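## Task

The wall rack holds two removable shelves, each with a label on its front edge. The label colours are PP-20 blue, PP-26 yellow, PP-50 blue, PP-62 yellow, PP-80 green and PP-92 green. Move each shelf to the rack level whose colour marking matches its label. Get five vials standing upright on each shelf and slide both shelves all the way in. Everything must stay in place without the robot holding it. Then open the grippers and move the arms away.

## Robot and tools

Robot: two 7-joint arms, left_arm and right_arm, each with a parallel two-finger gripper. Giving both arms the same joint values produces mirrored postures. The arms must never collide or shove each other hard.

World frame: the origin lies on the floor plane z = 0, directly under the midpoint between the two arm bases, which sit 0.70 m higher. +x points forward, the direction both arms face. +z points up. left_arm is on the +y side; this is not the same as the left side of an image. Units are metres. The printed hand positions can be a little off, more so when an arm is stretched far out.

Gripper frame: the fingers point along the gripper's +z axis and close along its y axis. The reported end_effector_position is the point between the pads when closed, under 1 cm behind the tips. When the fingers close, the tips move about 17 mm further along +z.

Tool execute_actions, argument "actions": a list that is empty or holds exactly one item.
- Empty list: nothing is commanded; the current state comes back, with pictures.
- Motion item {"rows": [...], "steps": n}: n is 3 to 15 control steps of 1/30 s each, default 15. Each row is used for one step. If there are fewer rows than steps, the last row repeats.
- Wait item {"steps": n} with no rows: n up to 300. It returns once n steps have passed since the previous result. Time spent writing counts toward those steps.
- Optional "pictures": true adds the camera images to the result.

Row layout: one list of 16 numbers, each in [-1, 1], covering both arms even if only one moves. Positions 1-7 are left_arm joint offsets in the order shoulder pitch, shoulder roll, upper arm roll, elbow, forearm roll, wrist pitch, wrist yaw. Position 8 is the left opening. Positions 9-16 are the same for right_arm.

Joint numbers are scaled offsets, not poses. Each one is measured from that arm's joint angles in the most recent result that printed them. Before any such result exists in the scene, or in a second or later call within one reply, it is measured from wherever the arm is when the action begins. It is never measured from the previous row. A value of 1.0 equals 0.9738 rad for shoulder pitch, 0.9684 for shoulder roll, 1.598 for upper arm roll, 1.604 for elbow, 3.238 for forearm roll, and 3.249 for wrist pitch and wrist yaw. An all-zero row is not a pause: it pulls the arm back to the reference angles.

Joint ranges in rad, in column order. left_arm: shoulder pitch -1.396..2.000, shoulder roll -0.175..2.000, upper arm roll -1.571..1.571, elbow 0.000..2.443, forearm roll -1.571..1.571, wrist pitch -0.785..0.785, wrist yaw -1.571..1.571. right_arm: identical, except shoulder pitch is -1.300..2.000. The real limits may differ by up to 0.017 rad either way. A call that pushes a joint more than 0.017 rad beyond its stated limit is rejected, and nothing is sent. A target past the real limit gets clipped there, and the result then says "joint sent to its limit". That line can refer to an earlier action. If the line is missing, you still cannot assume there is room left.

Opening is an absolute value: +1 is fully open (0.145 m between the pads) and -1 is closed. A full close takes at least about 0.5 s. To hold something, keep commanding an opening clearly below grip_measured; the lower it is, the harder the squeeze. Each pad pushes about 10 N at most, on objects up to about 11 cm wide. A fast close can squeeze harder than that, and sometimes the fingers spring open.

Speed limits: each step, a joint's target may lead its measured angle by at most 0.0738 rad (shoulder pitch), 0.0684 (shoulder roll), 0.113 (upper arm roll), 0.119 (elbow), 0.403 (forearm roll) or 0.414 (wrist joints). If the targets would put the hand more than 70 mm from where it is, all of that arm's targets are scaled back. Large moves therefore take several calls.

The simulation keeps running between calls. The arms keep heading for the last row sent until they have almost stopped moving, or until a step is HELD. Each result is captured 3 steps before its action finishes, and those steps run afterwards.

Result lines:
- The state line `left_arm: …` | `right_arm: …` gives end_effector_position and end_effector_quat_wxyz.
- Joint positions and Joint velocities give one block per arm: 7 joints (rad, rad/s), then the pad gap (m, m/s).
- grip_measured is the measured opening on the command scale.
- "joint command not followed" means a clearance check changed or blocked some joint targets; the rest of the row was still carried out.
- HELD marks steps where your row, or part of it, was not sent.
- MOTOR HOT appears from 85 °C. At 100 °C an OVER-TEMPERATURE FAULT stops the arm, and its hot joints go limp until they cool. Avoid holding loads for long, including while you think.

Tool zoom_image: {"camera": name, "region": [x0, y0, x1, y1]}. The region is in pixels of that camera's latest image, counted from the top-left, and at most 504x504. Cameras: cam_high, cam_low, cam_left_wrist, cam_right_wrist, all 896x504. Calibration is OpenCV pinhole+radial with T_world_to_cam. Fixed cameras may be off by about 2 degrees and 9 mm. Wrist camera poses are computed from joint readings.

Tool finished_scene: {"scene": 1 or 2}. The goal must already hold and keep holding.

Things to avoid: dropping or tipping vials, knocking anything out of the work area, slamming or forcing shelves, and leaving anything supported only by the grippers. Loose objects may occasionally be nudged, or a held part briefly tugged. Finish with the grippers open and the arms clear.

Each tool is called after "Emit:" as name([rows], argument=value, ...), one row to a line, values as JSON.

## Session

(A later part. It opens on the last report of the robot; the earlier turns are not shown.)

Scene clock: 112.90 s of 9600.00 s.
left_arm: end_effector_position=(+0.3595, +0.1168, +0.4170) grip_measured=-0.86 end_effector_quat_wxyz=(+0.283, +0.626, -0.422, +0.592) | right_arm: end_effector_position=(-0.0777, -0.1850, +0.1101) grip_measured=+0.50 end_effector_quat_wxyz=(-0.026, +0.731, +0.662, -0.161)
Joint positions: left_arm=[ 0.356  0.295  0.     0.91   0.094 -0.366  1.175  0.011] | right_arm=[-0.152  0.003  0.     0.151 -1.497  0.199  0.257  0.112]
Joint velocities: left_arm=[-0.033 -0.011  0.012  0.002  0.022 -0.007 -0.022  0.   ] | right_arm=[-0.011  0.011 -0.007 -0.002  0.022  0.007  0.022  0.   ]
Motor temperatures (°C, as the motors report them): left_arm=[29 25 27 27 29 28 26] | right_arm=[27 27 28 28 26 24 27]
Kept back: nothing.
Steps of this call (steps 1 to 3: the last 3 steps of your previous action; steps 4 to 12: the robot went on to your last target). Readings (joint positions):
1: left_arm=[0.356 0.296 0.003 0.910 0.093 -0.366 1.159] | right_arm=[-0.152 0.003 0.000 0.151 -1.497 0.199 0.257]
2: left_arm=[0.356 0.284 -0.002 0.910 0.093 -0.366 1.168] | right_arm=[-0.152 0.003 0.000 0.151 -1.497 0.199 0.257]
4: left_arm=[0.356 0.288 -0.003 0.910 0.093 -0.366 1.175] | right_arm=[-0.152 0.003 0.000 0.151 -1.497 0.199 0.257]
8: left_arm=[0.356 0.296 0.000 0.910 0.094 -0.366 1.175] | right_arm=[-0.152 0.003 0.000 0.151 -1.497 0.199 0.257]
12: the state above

Extend to q1 .77, q4 .25, q6 −.48.

Emit:
execute_actions([
  {"rows":[[0.03,0,0,-0.025,0,0,0,-1,0,0,0,0,0,0,0,0.5],[0.07,0,0,-0.06,0,0,0,-1,0,0,0,0,0,0,0,0.5],[0.12,0,0,-0.105,0,-0.005,0,-1,0,0,0,0,0,0,0,0.5],[0.17,0,0,-0.15,0,-0.01,0,-1,0,0,0,0,0,0,0,0.5],[0.22,0,0,-0.2,0,-0.015,0,-1,0,0,0,0,0,0,0,0.5],[0.27,0,0,-0.25,0,-0.02,0,-1,0,0,0,0,0,0,0,0.5],[0.32,0,0,-0.3,0,-0.025,0,-1,0,0,0,0,0,0,0,0.5],[0.37,0,0,-0.35,0,-0.03,0,-1,0,0,0,0,0,0,0,0.5],[0.405,0,0,-0.39,0,-0.035,0,-1,0,0,0,0,0,0,0,0.5],[0.425,0,0,-0.41,0,-0.035,0,-1,0,0,0,0,0,0,0,0.5]]},
])

Emit:
execute_actions([
  {"steps":10},
])

Scene clock: 113.43 s of 9600.00 s.
left_arm: end_effector_position=(+0.4235, +0.1504, +0.4178) grip_measured=-0.86 end_effector_quat_wxyz=(+0.288, +0.674, -0.336, +0.591) | right_arm: end_effector_position=(-0.0777, -0.1850, +0.1101) grip_measured=+0.50 end_effector_quat_wxyz=(-0.026, +0.731, +0.662, -0.161)
Joint positions: left_arm=[ 0.771  0.296  0.     0.253  0.094 -0.473  1.175  0.011] | right_arm=[-0.152  0.003  0.     0.151 -1.497  0.199  0.257  0.112]
Joint velocities: left_arm=[ 0.055  0.011 -0.017 -0.022 -0.007 -0.051  0.051  0.   ] | right_arm=[-0.077 -0.033 -0.002 -0.002 -0.066  0.007  0.007  0.   ]
Motor temperatures (°C, as the motors report them): left_arm=[29 25 27 27 29 28 26] | right_arm=[27 27 28 28 26 24 27]
Steps of this call (steps 1 to 4: the robot went on to your last target; steps 5 to 16: the first 12 steps of this action). Readings (joint positions):
5: left_arm=[0.373 0.293 0.000 0.879 0.094 -0.366 1.177] | right_arm=[-0.152 0.003 0.000 0.151 -1.497 0.199 0.257]
6: left_arm=[0.410 0.292 0.000 0.818 0.091 -0.366 1.179] | right_arm=[-0.152 0.003 0.000 0.151 -1.497 0.199 0.257]
8: left_arm=[0.515 0.293 0.000 0.674 0.090 -0.381 1.179] | right_arm=[-0.152 0.003 0.000 0.151 -1.497 0.199 0.257]
12: left_arm=[0.719 0.295 0.000 0.359 0.096 -0.441 1.175] | right_arm=[-0.152 0.003 0.000 0.151 -1.497 0.199 0.257]
16: the state above

Scene clock: 113.77 s of 9600.00 s.
left_arm: end_effector_position=(+0.4235, +0.1504, +0.4180) grip_measured=-0.86 end_effector_quat_wxyz=(+0.287, +0.673, -0.337, +0.592) | right_arm: end_effector_position=(-0.0777, -0.1850, +0.1101) grip_measured=+0.50 end_effector_quat_wxyz=(-0.026, +0.731, +0.662, -0.161)
Joint positions: left_arm=[ 0.771  0.296  0.     0.253  0.094 -0.476  1.175  0.011] | right_arm=[-0.152  0.003  0.     0.151 -1.497  0.199  0.257  0.112]
Joint velocities: left_arm=[-0.099 -0.055  0.002  0.012 -0.022 -0.066 -0.051  0.   ] | right_arm=[ 0.121 -0.055 -0.012 -0.002  0.066 -0.037  0.022  0.   ]
Motor temperatures (°C, as the motors report them): left_arm=[29 25 27 27 29 28 26] | right_arm=[27 27 28 28 26 24 27]
Kept back: nothing.
Steps of this call (steps 1 to 3: the last 3 steps of your previous action; steps 4 to 10: the robot went on to your last target). Readings (joint positions):
1: left_arm=[0.771 0.296 0.000 0.253 0.094 -0.474 1.175] | right_arm=[-0.152 0.003 0.000 0.151 -1.497 0.199 0.257]
2: left_arm=[0.771 0.296 0.000 0.253 0.094 -0.475 1.175] | right_arm=[-0.152 0.003 0.000 0.151 -1.497 0.199 0.257]
4: left_arm=[0.771 0.296 0.000 0.253 0.094 -0.476 1.175] | right_arm=[-0.152 0.003 0.000 0.151 -1.497 0.199 0.257]
8: left_arm=[0.771 0.296 0.000 0.253 0.094 -0.476 1.175] | right_arm=[-0.152 0.003 0.000 0.151 -1.497 0.199 0.257]
10: the state above

Emit:
execute_actions([
  {"rows":[[0,0,0,-0.008,0,0,0,-1,0,0,0,0,0,0,0,0.5],[0,0,0,-0.016,0,0,0,-1,0,0,0,0,0,0,0,0.5],[0,0,0,-0.024,0,0,0,-1,0,0,0,0,0,0,0,0.5],[0,0,0,-0.032,0,0,0,-1,0,0,0,0,0,0,0,0.5],[0,0,0,-0.04,0,0,0,-1,0,0,0,0,0,0,0,0.5],[0,0,0,-0.045,0,0,0,-1,0,0,0,0,0,0,0,0.5]],"steps":14},
], pictures=true)

Scene clock: 114.23 s of 9600.00 s.
left_arm: end_effector_position=(+0.4145, +0.1524, +0.3995) grip_measured=-0.86 end_effector_quat_wxyz=(+0.299, +0.694, -0.317, +0.572) | right_arm: end_effector_position=(-0.0777, -0.1850, +0.1101) grip_measured=+0.50 end_effector_quat_wxyz=(-0.026, +0.731, +0.662, -0.161)
Joint positions: left_arm=[ 0.77   0.296  0.     0.181  0.093 -0.476  1.175  0.011] | right_arm=[-0.152  0.003  0.     0.151 -1.497  0.199  0.257  0.112]
Joint velocities: left_arm=[-0.055 -0.011 -0.002  0.002 -0.022  0.007 -0.007  0.   ] | right_arm=[-0.143  0.011 -0.022 -0.002 -0.037 -0.022 -0.037  0.   ]
Motor temperatures (°C, as the motors report them): left_arm=[30 25 27 27 29 28 26] | right_arm=[27 27 28 28 26 24 27]
Steps of this call (steps 1 to 3: the robot went on to your last target; steps 4 to 14: the first 11 steps of this action). Readings (joint positions):
4: left_arm=[0.772 0.296 0.000 0.246 0.095 -0.476 1.175] | right_arm=[-0.152 0.003 0.000 0.151 -1.497 0.199 0.257]
5: left_arm=[0.773 0.296 0.000 0.234 0.095 -0.476 1.175] | right_arm=[-0.152 0.003 0.000 0.151 -1.497 0.199 0.257]
7: left_arm=[0.772 0.296 0.000 0.205 0.094 -0.476 1.175] | right_arm=[-0.152 0.003 0.000 0.151 -1.497 0.199 0.257]
11: left_arm=[0.770 0.296 0.000 0.181 0.093 -0.476 1.175] | right_arm=[-0.152 0.003 0.000 0.151 -1.497 0.199 0.257]
14: the state above
camera_calibration (this result's frames):
cam_left_wrist: T_world_to_cam=[[-0.944618, -0.311099, 0.104474, 0.393688], [-0.191038, 0.262428, -0.945852, 0.428864], [0.266837, -0.913427, -0.307326, 0.207881], [0, 0, 0, 1]] pos_world=[0.398344, 0.199814, 0.428399]
cam_right_wrist: T_world_to_cam=[[0.810613, -0.196971, -0.55146, 0.0890973], [0.00503026, -0.939353, 0.342914, -0.19874], [-0.58556, -0.280744, -0.760461, 0.0383165], [0, 0, 0, 1]] pos_world=[-0.0487871, -0.158381, 0.146423]

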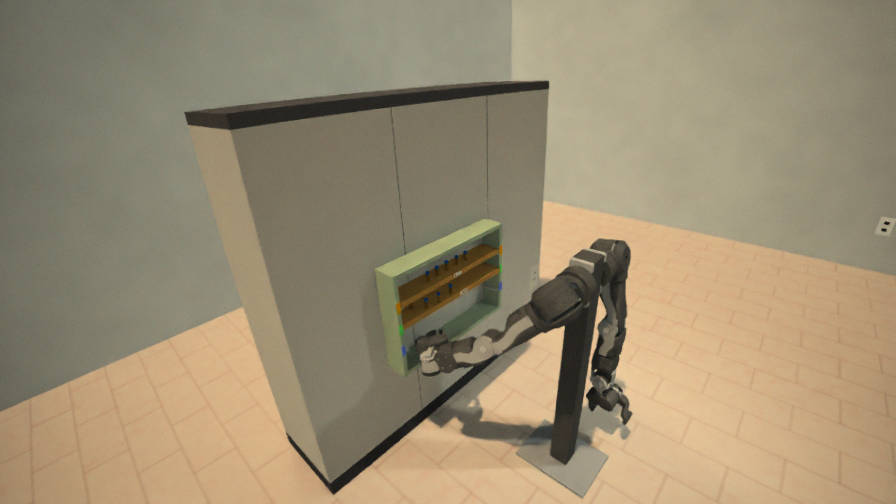

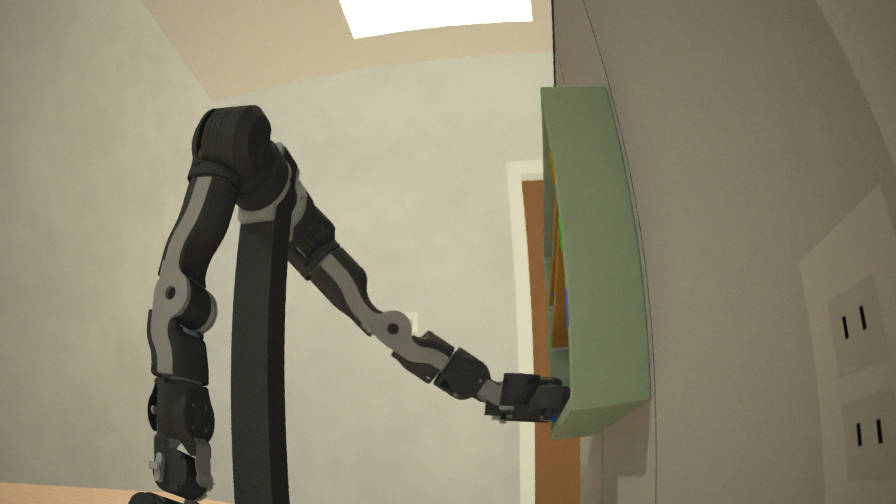

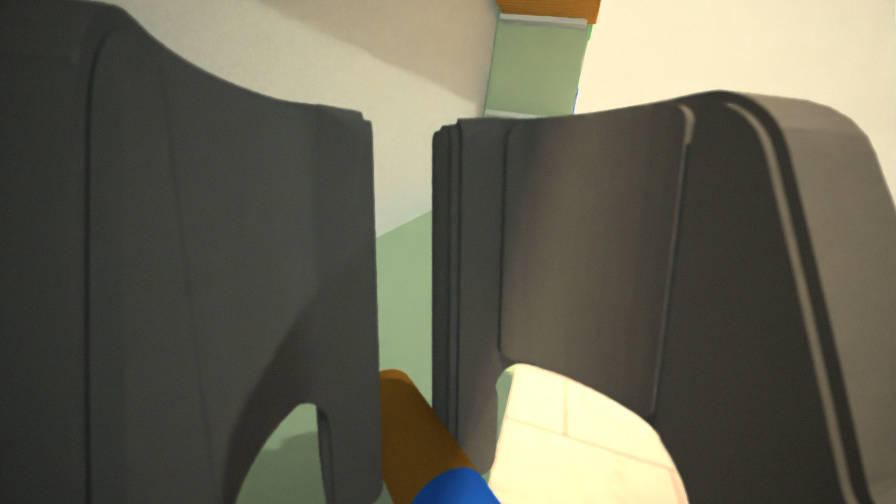

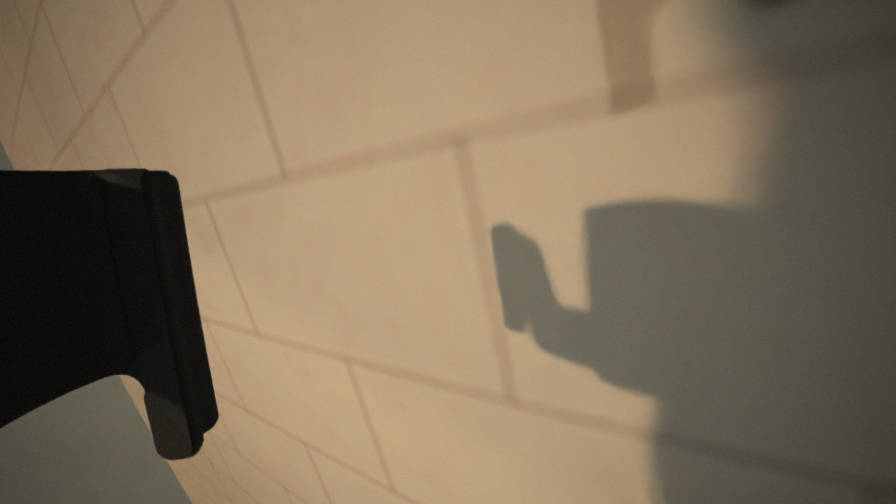

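Emit:
execute_actions([
  {"rows":[[0,0,0,0,0,0,-0.01,-1,0,0,0,0,0,0,0,0.5],[0,0,0,0,0,0,-0.02,-1,0,0,0,0,0,0,0,0.5],[0,0,0,0,0,0,-0.03,-1,0,0,0,0,0,0,0,0.5],[0,0,0,-0.004,0,0,-0.035,-1,0,0,0,0,0,0,0,0.5]],"steps":12},
])

Emit:
execute_actions([
  {"rows":[[0,0,0,0,0,0,0,-0.9,0,0,0,0,0,0,0,0.5],[0,0,0,0,0,0,0,-0.86,0,0,0,0,0,0,0,0.5],[0,0,0,0,0,0,0,-0.84,0,0,0,0,0,0,0,0.5],[0,0,0,0,0,0,0,-0.82,0,0,0,0,0,0,0,0.5],[0,0,0,0,0,0,0,-0.78,0,0,0,0,0,0,0,0.5],[0,0,0,0,0,0,0,-0.7,0,0,0,0,0,0,0,0.5]],"steps":14},
], pictures=true)

Scene clock: 114.77 s of 9600.00 s.
left_arm: end_effector_position=(+0.4270, +0.1641, +0.3976) grip_measured=-0.86 end_effector_quat_wxyz=(+0.262, +0.711, -0.285, +0.587) | right_arm: end_effector_position=(-0.0777, -0.1850, +0.1101) grip_measured=+0.50 end_effector_quat_wxyz=(-0.026, +0.731, +0.662, -0.161)
Joint positions: left_arm=[ 0.77   0.296  0.     0.176  0.093 -0.476  1.068  0.011] | right_arm=[-0.152  0.003  0.     0.151 -1.497  0.199  0.257  0.112]
Joint velocities: left_arm=[ 0.033  0.055 -0.012 -0.012  0.051 -0.022 -0.051 -0.   ] | right_arm=[ 0.011  0.011 -0.002 -0.007 -0.066 -0.022  0.007 -0.   ]
Motor temperatures (°C, as the motors report them): left_arm=[30 25 27 27 29 28 26] | right_arm=[27 27 28 28 26 24 27]
Steps of this call (steps 1 to 3: the last 3 steps of your previous action; steps 4 to 7: the robot went on to your last target; steps 8 to 16: the first 9 steps of this action). Readings (joint positions):
8: left_arm=[0.770 0.296 0.000 0.181 0.093 -0.476 1.165] | right_arm=[-0.152 0.003 0.000 0.151 -1.497 0.199 0.257]
9: left_arm=[0.770 0.296 0.000 0.181 0.093 -0.476 1.143] | right_arm=[-0.152 0.003 0.000 0.151 -1.497 0.199 0.257]
11: left_arm=[0.770 0.296 0.000 0.179 0.093 -0.476 1.093] | right_arm=[-0.152 0.003 0.000 0.151 -1.497 0.199 0.257]
15: left_arm=[0.770 0.296 0.000 0.176 0.093 -0.476 1.069] | right_arm=[-0.152 0.003 0.000 0.151 -1.497 0.199 0.257]
16: the state above

Scene clock: 115.23 s of 9600.00 s.
left_arm: end_effector_position=(+0.4270, +0.1641, +0.3976) grip_measured=-0.70 end_effector_quat_wxyz=(+0.262, +0.711, -0.285, +0.587) | right_arm: end_effector_position=(-0.0777, -0.1850, +0.1101) grip_measured=+0.50 end_effector_quat_wxyz=(-0.026, +0.731, +0.662, -0.161)
Joint positions: left_arm=[ 0.77   0.296  0.     0.176  0.093 -0.476  1.068  0.023] | right_arm=[-0.152  0.003  0.     0.151 -1.497  0.199  0.257  0.112]
Joint velocities: left_arm=[-0.055  0.033 -0.002 -0.002  0.007  0.022 -0.037 -0.   ] | right_arm=[-0.033  0.055 -0.002 -0.012  0.051 -0.037 -0.066  0.   ]
Motor temperatures (°C, as the motors report them): left_arm=[30 25 27 27 29 28 26] | right_arm=[27 27 28 28 26 24 27]
Steps of this call (steps 1 to 3: the last 3 steps of your previous action; steps 4 to 14: the first 11 steps of this action, its rows measured from where the robot was after step 3). Readings (joint positions):
3: left_arm=[0.770 0.296 0.000 0.176 0.093 -0.476 1.068] | right_arm=[-0.152 0.003 0.000 0.151 -1.497 0.199 0.257]
4: left_arm=[0.770 0.296 0.000 0.176 0.093 -0.476 1.068] | right_arm=[-0.152 0.003 0.000 0.151 -1.497 0.199 0.257]
5: left_arm=[0.770 0.296 0.000 0.176 0.093 -0.476 1.068] | right_arm=[-0.152 0.003 0.000 0.151 -1.497 0.199 0.257]
7: left_arm=[0.770 0.296 0.000 0.176 0.093 -0.476 1.068] | right_arm=[-0.152 0.003 0.000 0.151 -1.497 0.199 0.257]
11: left_arm=[0.770 0.296 0.000 0.176 0.093 -0.476 1.068] | right_arm=[-0.152 0.003 0.000 0.151 -1.497 0.199 0.257]
14: the state above
camera_calibration (this result's frames):
cam_left_wrist: T_world_to_cam=[[-0.906789, -0.41116, 0.0931711, 0.414147], [-0.212486, 0.254859, -0.943343, 0.435864], [0.36412, -0.875211, -0.318469, 0.171248], [0, 0, 0, 1]] pos_world=[0.405804, 0.209075, 0.42712]
cam_right_wrist: T_world_to_cam=[[0.810613, -0.196971, -0.55146, 0.0890973], [0.00503026, -0.939353, 0.342914, -0.19874], [-0.58556, -0.280744, -0.760461, 0.0383165], [0, 0, 0, 1]] pos_world=[-0.0487871, -0.158381, 0.146423]

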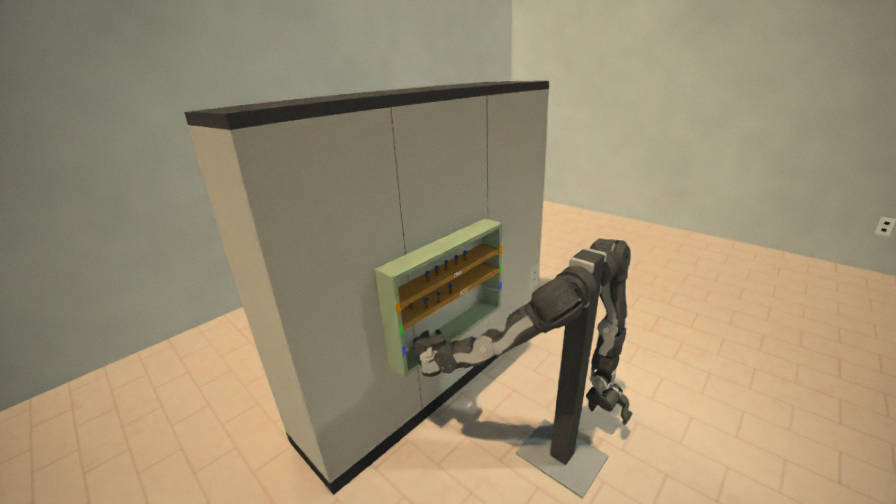

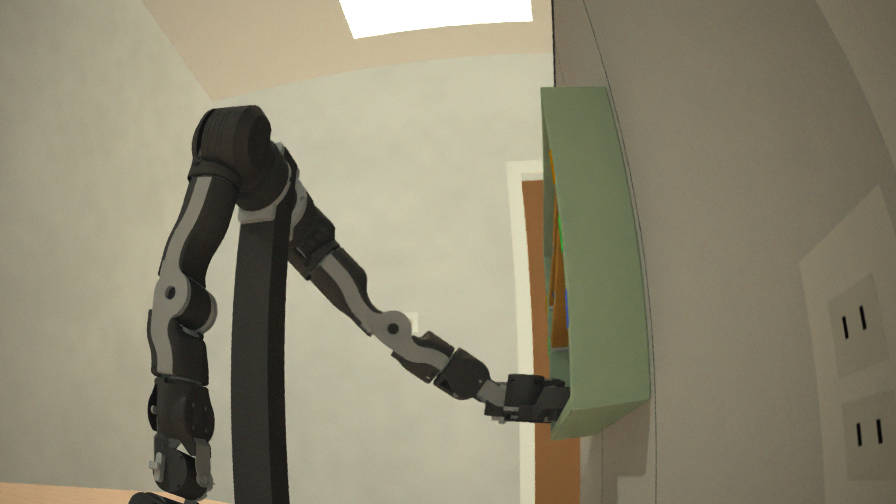

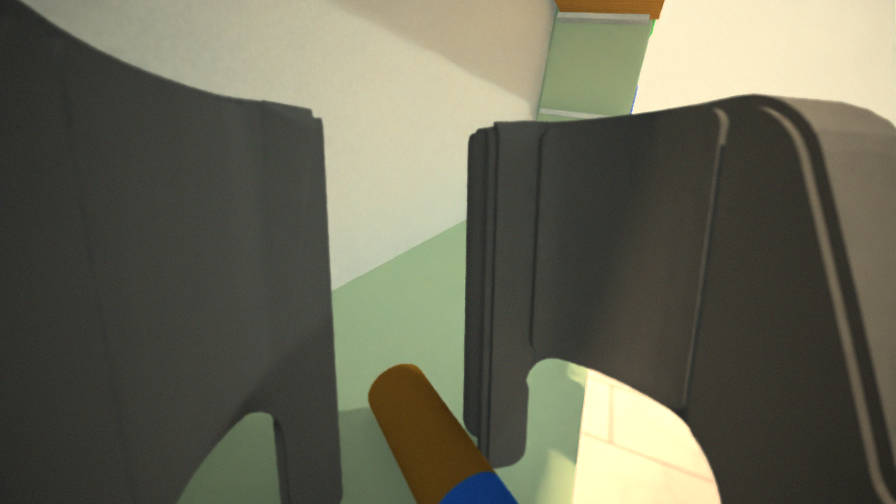

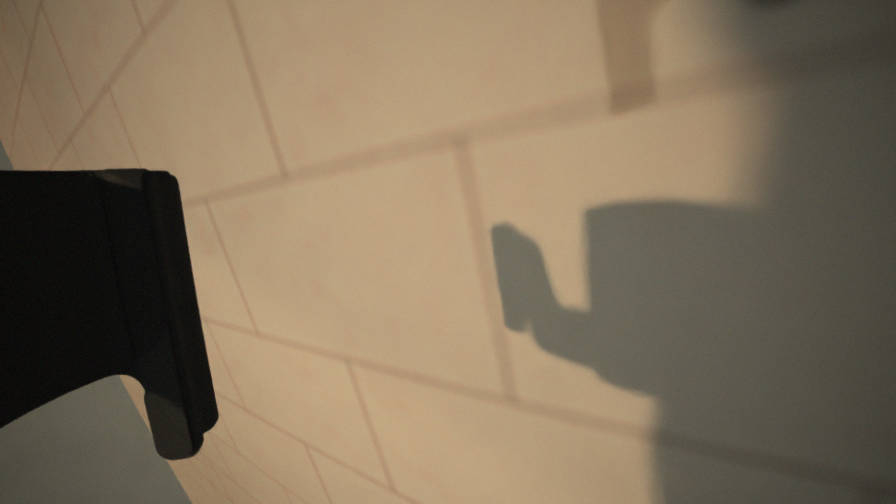

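Emit:
execute_actions([
  {"rows":[[-0.002,0.005,0,0,0,0,0.002,-0.66,0,0,0,0,0,0,0,0.5],[-0.004,0.01,0,0,0,0,0.004,-0.62,0,0,0,0,0,0,0,0.5],[-0.006,0.015,0,0,0,0,0.006,-0.6,0,0,0,0,0,0,0,0.5],[-0.007,0.02,0,0,0,0,0.008,-0.6,0,0,0,0,0,0,0,0.5],[-0.008,0.025,0,0,0,0,0.01,-0.6,0,0,0,0,0,0,0,0.5],[-0.009,0.03,0,0,0,0,0.012,-0.6,0,0,0,0,0,0,0,0.5],[-0.01,0.035,0,0,0,0,0.014,-0.6,0,0,0,0,0,0,0,0.5],[-0.01,0.04,0,0,0,0,0.015,-0.6,0,0,0,0,0,0,0,0.5]]},
], pictures=true)

Scene clock: 115.83 s of 9600.00 s.
left_arm: end_effector_position=(+0.4207, +0.1791, +0.3973) grip_measured=-0.60 end_effector_quat_wxyz=(+0.260, +0.713, -0.294, +0.581) | right_arm: end_effector_position=(-0.0777, -0.1850, +0.1101) grip_measured=+0.50 end_effector_quat_wxyz=(-0.026, +0.731, +0.662, -0.161)
Joint positions: left_arm=[ 0.766  0.334  0.     0.176  0.098 -0.478  1.11   0.03 ] | right_arm=[-0.152  0.003  0.     0.151 -1.497  0.199  0.257  0.112]
Joint velocities: left_arm=[ 0.011 -0.011 -0.017 -0.017  0.007  0.095  0.051  0.   ] | right_arm=[-0.077 -0.055 -0.012  0.002 -0.022  0.007 -0.037  0.   ]
Motor temperatures (°C, as the motors report them): left_arm=[30 25 27 27 29 28 26] | right_arm=[27 27 28 28 26 24 27]
Steps of this call (steps 1 to 3: the last 3 steps of your previous action; steps 4 to 6: the robot went on to your last target; steps 7 to 18: the first 12 steps of this action). Readings (joint positions):
7: left_arm=[0.770 0.296 0.000 0.176 0.094 -0.476 1.069] | right_arm=[-0.152 0.003 0.000 0.151 -1.497 0.199 0.257]
8: left_arm=[0.770 0.298 0.000 0.176 0.094 -0.476 1.074] | right_arm=[-0.152 0.003 0.000 0.151 -1.497 0.199 0.257]
10: left_arm=[0.769 0.309 0.000 0.176 0.095 -0.476 1.084] | right_arm=[-0.152 0.003 0.000 0.151 -1.497 0.199 0.257]
14: left_arm=[0.766 0.331 0.000 0.176 0.098 -0.478 1.107] | right_arm=[-0.152 0.003 0.000 0.151 -1.497 0.199 0.257]
18: the state above
camera_calibration (this result's frames):
cam_left_wrist: T_world_to_cam=[[-0.911392, -0.401497, 0.0903631, 0.415945], [-0.213923, 0.274613, -0.937456, 0.42517], [0.351571, -0.873721, -0.33617, 0.198662], [0, 0, 0, 1]] pos_world=[0.400198, 0.223819, 0.427776]
cam_right_wrist: T_world_to_cam=[[0.810613, -0.196971, -0.55146, 0.0890973], [0.00503026, -0.939353, 0.342914, -0.19874], [-0.58556, -0.280744, -0.760461, 0.0383165], [0, 0, 0, 1]] pos_world=[-0.0487871, -0.158381, 0.146423]

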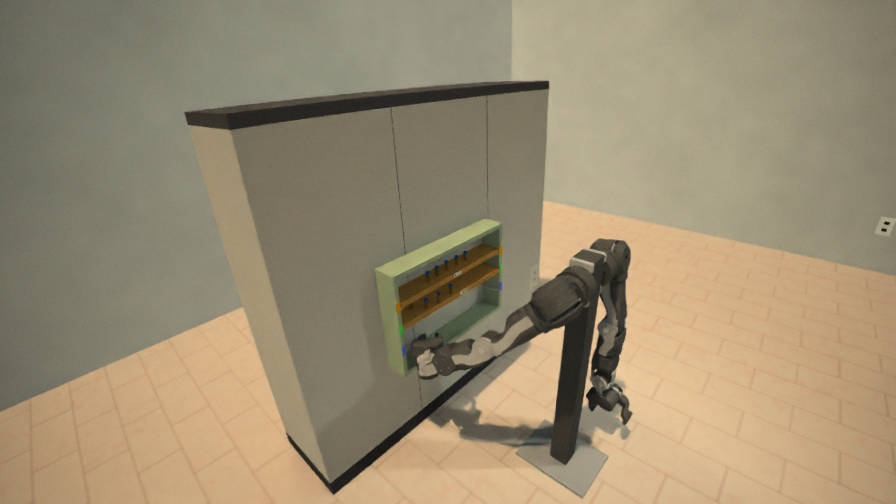

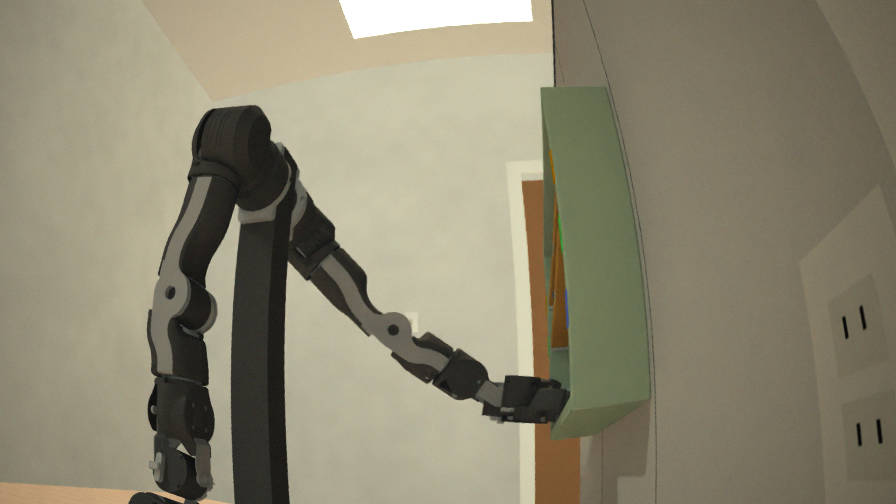

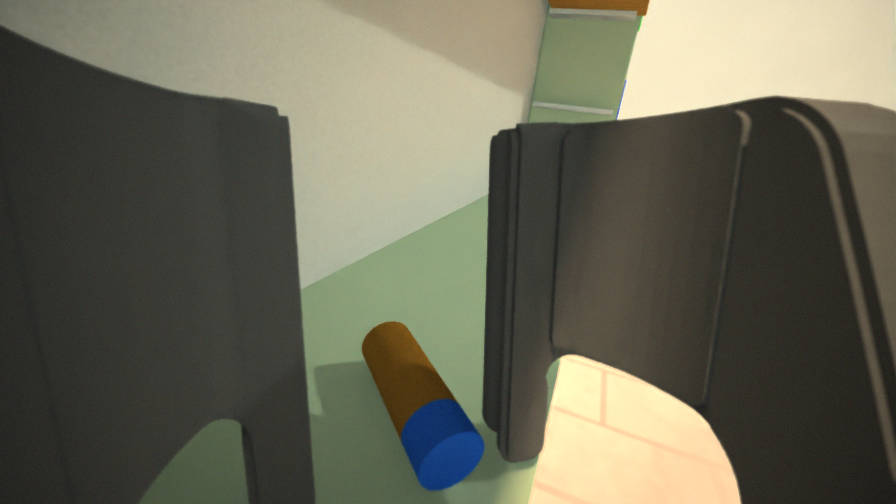

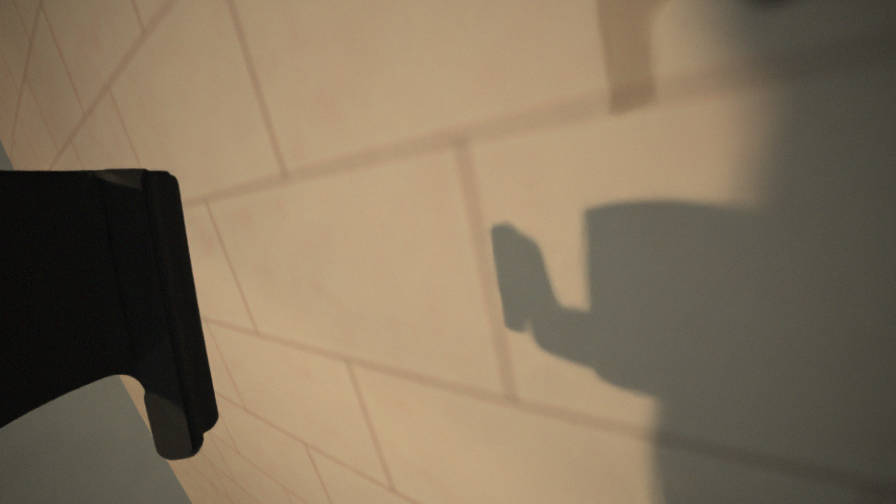

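Nub at cap; sweep.

Emit:
execute_actions([
  {"rows":[[0.003,0,0,0,0,0,-0.004,-0.6,0,0,0,0,0,0,0,0.5],[0.003,0,0,0,0,0,-0.008,-0.6,0,0,0,0,0,0,0,0.5],[0.003,0,0,0,0,0,-0.012,-0.6,0,0,0,0,0,0,0,0.5],[0.003,0,0,0,0,0,-0.016,-0.6,0,0,0,0,0,0,0,0.5],[0.003,0,0,0,0,0,-0.02,-0.6,0,0,0,0,0,0,0,0.5],[0.003,0,0,0,0,0,-0.024,-0.6,0,0,0,0,0,0,0,0.5],[0.003,0,0,0,0,0,-0.028,-0.6,0,0,0,0,0,0,0,0.5],[0.003,0,0,0,0,0,-0.032,-0.6,0,0,0,0,0,0,0,0.5]]},
], pictures=true)

Scene clock: 116.33 s of 9600.00 s.
left_arm: end_effector_position=(+0.4312, +0.1898, +0.3974) grip_measured=-0.60 end_effector_quat_wxyz=(+0.227, +0.723, -0.267, +0.595) | right_arm: end_effector_position=(-0.0777, -0.1850, +0.1101) grip_measured=+0.50 end_effector_quat_wxyz=(-0.026, +0.731, +0.662, -0.161)
Joint positions: left_arm=[ 0.766  0.334  0.     0.176  0.099 -0.479  1.019  0.03 ] | right_arm=[-0.152  0.003  0.     0.151 -1.497  0.199  0.257  0.112]
Joint velocities: left_arm=[ 0.055 -0.011  0.012  0.022  0.022  0.066  0.007 -0.   ] | right_arm=[ 0.033  0.055 -0.017  0.002  0.051 -0.007  0.007 -0.   ]
Motor temperatures (°C, as the motors report them): left_arm=[30 25 27 27 29 28 26] | right_arm=[27 27 28 28 26 24 27]
Steps of this call (steps 1 to 3: the last 3 steps of your previous action; steps 4 to 15: the first 12 steps of this action). Readings (joint positions):
4: left_arm=[0.766 0.334 0.000 0.176 0.099 -0.478 1.109] | right_arm=[-0.152 0.003 0.000 0.151 -1.497 0.199 0.257]
5: left_arm=[0.766 0.334 0.000 0.176 0.099 -0.478 1.103] | right_arm=[-0.152 0.003 0.000 0.151 -1.497 0.199 0.257]
7: left_arm=[0.766 0.334 0.000 0.176 0.099 -0.478 1.082] | right_arm=[-0.152 0.003 0.000 0.151 -1.497 0.199 0.257]
11: left_arm=[0.766 0.334 0.000 0.176 0.099 -0.478 1.032] | right_arm=[-0.152 0.003 0.000 0.151 -1.497 0.199 0.257]
15: the state above
camera_calibration (this result's frames):
cam_left_wrist: T_world_to_cam=[[-0.872445, -0.483041, 0.0742348, 0.434905], [-0.227319, 0.266631, -0.936608, 0.431471], [0.432627, -0.834014, -0.342426, 0.164286], [0, 0, 0, 1]] pos_world=[0.406437, 0.23205, 0.428089]
cam_right_wrist: T_world_to_cam=[[0.810613, -0.196971, -0.55146, 0.0890973], [0.00503026, -0.939353, 0.342914, -0.19874], [-0.58556, -0.280744, -0.760461, 0.0383165], [0, 0, 0, 1]] pos_world=[-0.0487871, -0.158381, 0.146423]

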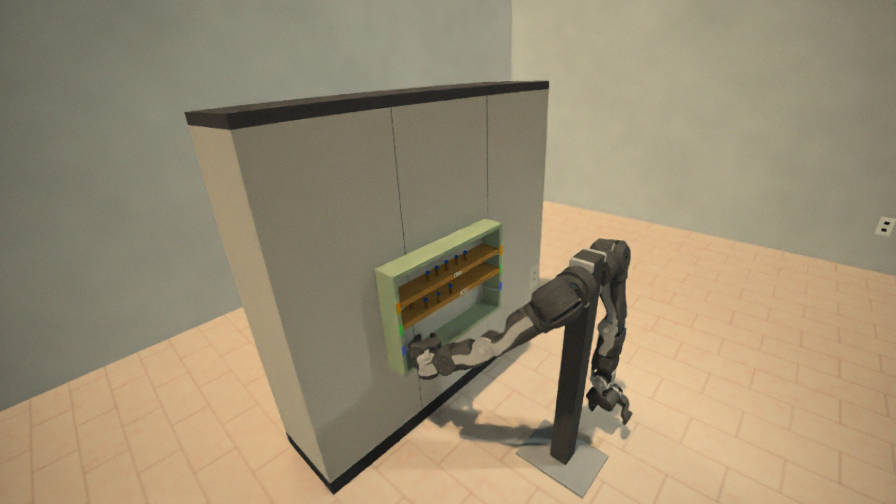

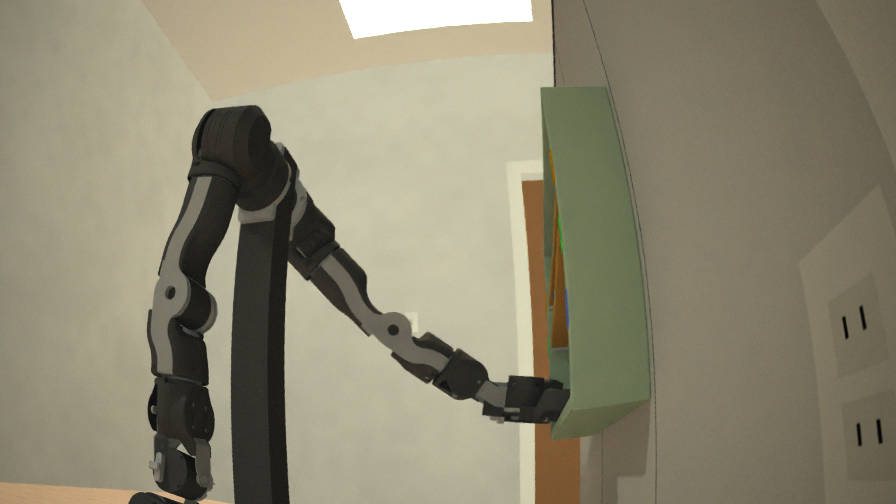

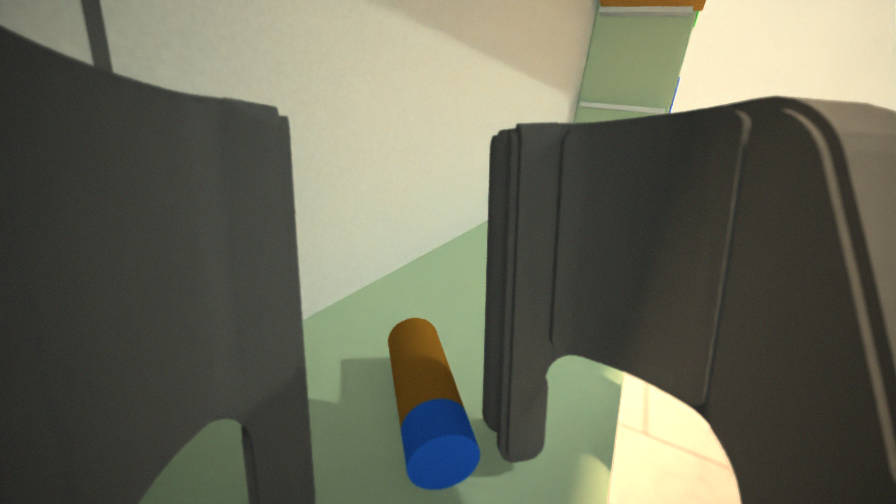

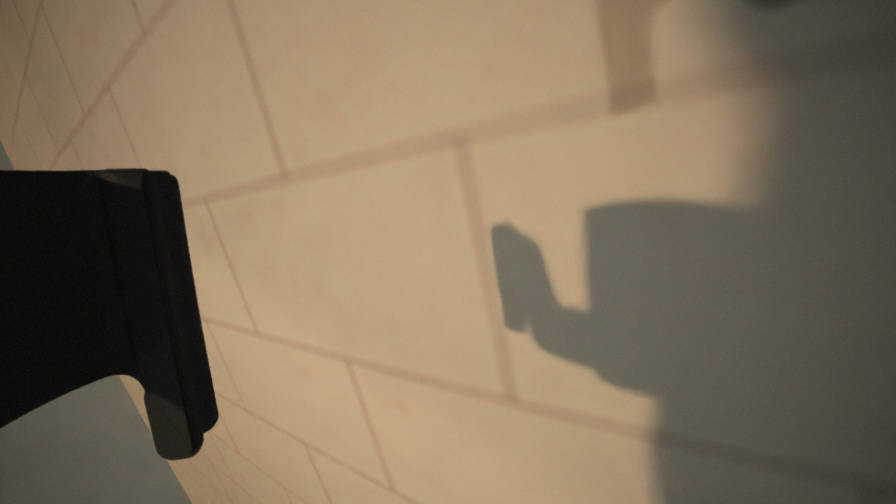

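Emit:
execute_actions([
  {"rows":[[0,0,0,0,0,0,0.002,-0.66,0,0,0,0,0,0,0,0.5],[0,0,0,0,0,0,0.005,-0.72,0,0,0,0,0,0,0,0.5],[0,0,0,0,0,0,0.008,-0.78,0,0,0,0,0,0,0,0.5],[0,0,0,0,0,0,0.01,-0.83,0,0,0,0,0,0,0,0.5],[0,0,0,0,0,0,0.01,-0.9,0,0,0,0,0,0,0,0.5],[0,0,0,0,0,0,0.01,-1,0,0,0,0,0,0,0,0.5],[0,0,0,0,0,0,0.01,-1,0,0,0,0,0,0,0,0.5],[0,0,0,0,0,0,0.01,-1,0,0,0,0,0,0,0,0.5],[0,0,0,0.006,0,0,0.02,-1,0,0,0,0,0,0,0,0.5],[0,0,0,0.006,0,0,0.03,-1,0,0,0,0,0,0,0,0.5],[0,0,0,0.006,0,0,0.04,-1,0,0,0,0,0,0,0,0.5],[0,0,0,0.006,0,0,0.05,-1,0,0,0,0,0,0,0,0.5],[0,0,0,0.003,0,0,0.058,-1,0,0,0,0,0,0,0,0.5],[0,0,0,0,0,0,0.058,-1,0,0,0,0,0,0,0,0.5]]},
])

Emit:
execute_actions([
  {"steps":10},
], pictures=true)

Scene clock: 117.00 s of 9600.00 s.
left_arm: end_effector_position=(+0.4186, +0.1757, +0.3998) grip_measured=-0.87 end_effector_quat_wxyz=(+0.269, +0.706, -0.304, +0.580) | right_arm: end_effector_position=(-0.0777, -0.1850, +0.1101) grip_measured=+0.50 end_effector_quat_wxyz=(-0.026, +0.731, +0.662, -0.161)
Joint positions: left_arm=[ 0.766  0.334  0.     0.184  0.099 -0.479  1.139  0.01 ] | right_arm=[-0.152  0.003  0.     0.151 -1.497  0.199  0.257  0.112]
Joint velocities: left_arm=[-0.011 -0.099 -0.002 -0.012  0.007  0.051  0.769 -0.   ] | right_arm=[ 0.055 -0.011  0.002 -0.022  0.037  0.007 -0.051 -0.   ]
Motor temperatures (°C, as the motors report them): left_arm=[30 25 27 27 29 28 26] | right_arm=[27 27 28 28 26 24 27]
Steps of this call (steps 1 to 3: the last 3 steps of your previous action; steps 4 to 8: the robot went on to your last target; steps 9 to 20: the first 12 steps of this action). Readings (joint positions):
9: left_arm=[0.766 0.334 0.000 0.176 0.099 -0.479 1.019] | right_arm=[-0.152 0.003 0.000 0.151 -1.497 0.199 0.257]
10: left_arm=[0.766 0.334 0.000 0.176 0.099 -0.479 1.023] | right_arm=[-0.152 0.003 0.000 0.151 -1.497 0.199 0.257]
12: left_arm=[0.766 0.334 0.000 0.176 0.099 -0.479 1.037] | right_arm=[-0.152 0.003 0.000 0.151 -1.497 0.199 0.257]
16: left_arm=[0.766 0.334 0.000 0.176 0.099 -0.479 1.045] | right_arm=[-0.152 0.003 0.000 0.151 -1.497 0.199 0.257]
20: the state above

Scene clock: 117.33 s of 9600.00 s.
left_arm: end_effector_position=(+0.4099, +0.1693, +0.3985) grip_measured=-0.87 end_effector_quat_wxyz=(+0.292, +0.699, -0.321, +0.568) | right_arm: end_effector_position=(-0.0777, -0.1850, +0.1101) grip_measured=+0.50 end_effector_quat_wxyz=(-0.026, +0.731, +0.662, -0.161)
Joint positions: left_arm=[ 0.766  0.334  0.     0.178  0.099 -0.479  1.201  0.01 ] | right_arm=[-0.152  0.003  0.     0.151 -1.497  0.199  0.257  0.112]
Joint velocities: left_arm=[ 0.011 -0.077 -0.007  0.007  0.007 -0.037  0.051  0.   ] | right_arm=[-0.077 -0.099 -0.012 -0.007 -0.11  -0.037  0.007  0.   ]
Motor temperatures (°C, as the motors report them): left_arm=[30 25 27 27 29 28 26] | right_arm=[27 27 28 28 26 24 27]
Kept back: nothing.
Steps of this call (steps 1 to 3: the last 3 steps of your previous action; steps 4 to 10: the robot went on to your last target). Readings (joint positions):
1: left_arm=[0.766 0.334 0.000 0.184 0.099 -0.479 1.167] | right_arm=[-0.152 0.003 0.000 0.151 -1.497 0.199 0.257]
2: left_arm=[0.766 0.334 0.000 0.181 0.099 -0.479 1.184] | right_arm=[-0.152 0.003 0.000 0.151 -1.497 0.199 0.257]
4: left_arm=[0.766 0.334 0.000 0.178 0.099 -0.479 1.197] | right_arm=[-0.152 0.003 0.000 0.151 -1.497 0.199 0.257]
8: left_arm=[0.766 0.334 0.000 0.178 0.099 -0.479 1.201] | right_arm=[-0.152 0.003 0.000 0.151 -1.497 0.199 0.257]
10: the state above
camera_calibration (this result's frames):
cam_left_wrist: T_world_to_cam=[[-0.942772, -0.317149, 0.102939, 0.395572], [-0.196809, 0.280077, -0.939587, 0.419507], [0.269158, -0.906076, -0.326466, 0.229668], [0, 0, 0, 1]] pos_world=[0.39368, 0.216058, 0.428422]
cam_right_wrist: T_world_to_cam=[[0.810613, -0.196971, -0.55146, 0.0890973], [0.00503026, -0.939353, 0.342914, -0.19874], [-0.58556, -0.280744, -0.760461, 0.0383165], [0, 0, 0, 1]] pos_world=[-0.0487871, -0.158381, 0.146423]

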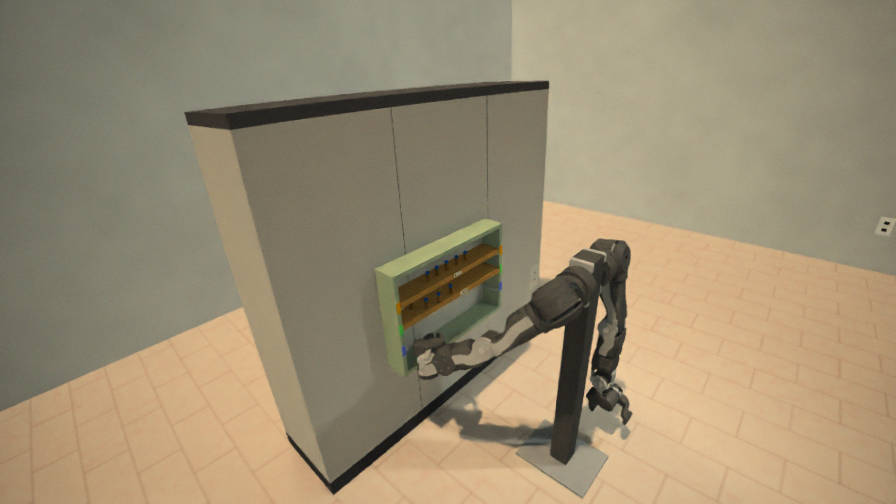

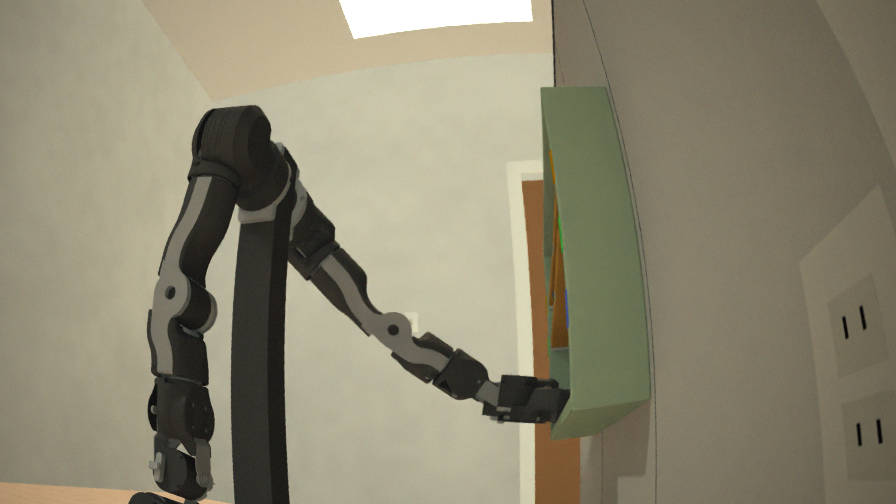

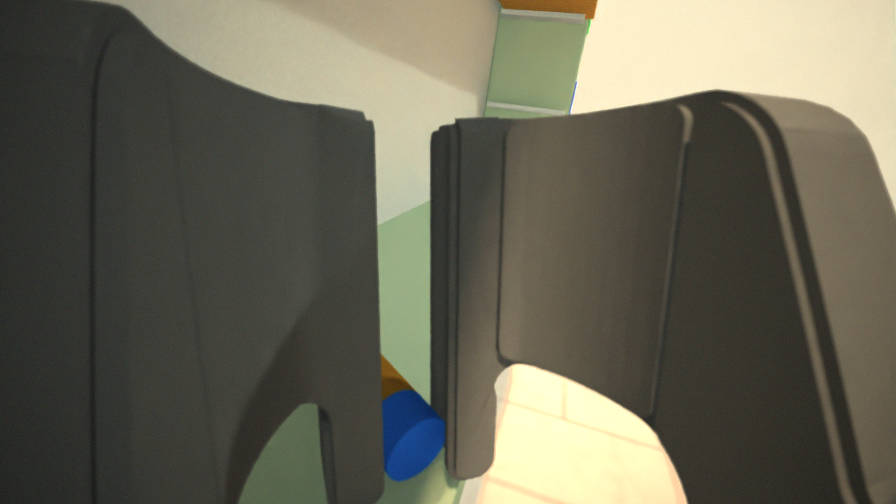

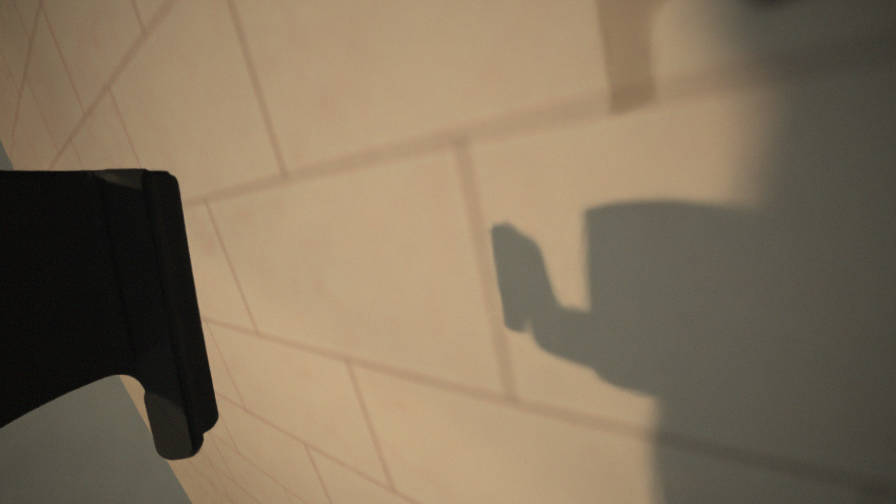

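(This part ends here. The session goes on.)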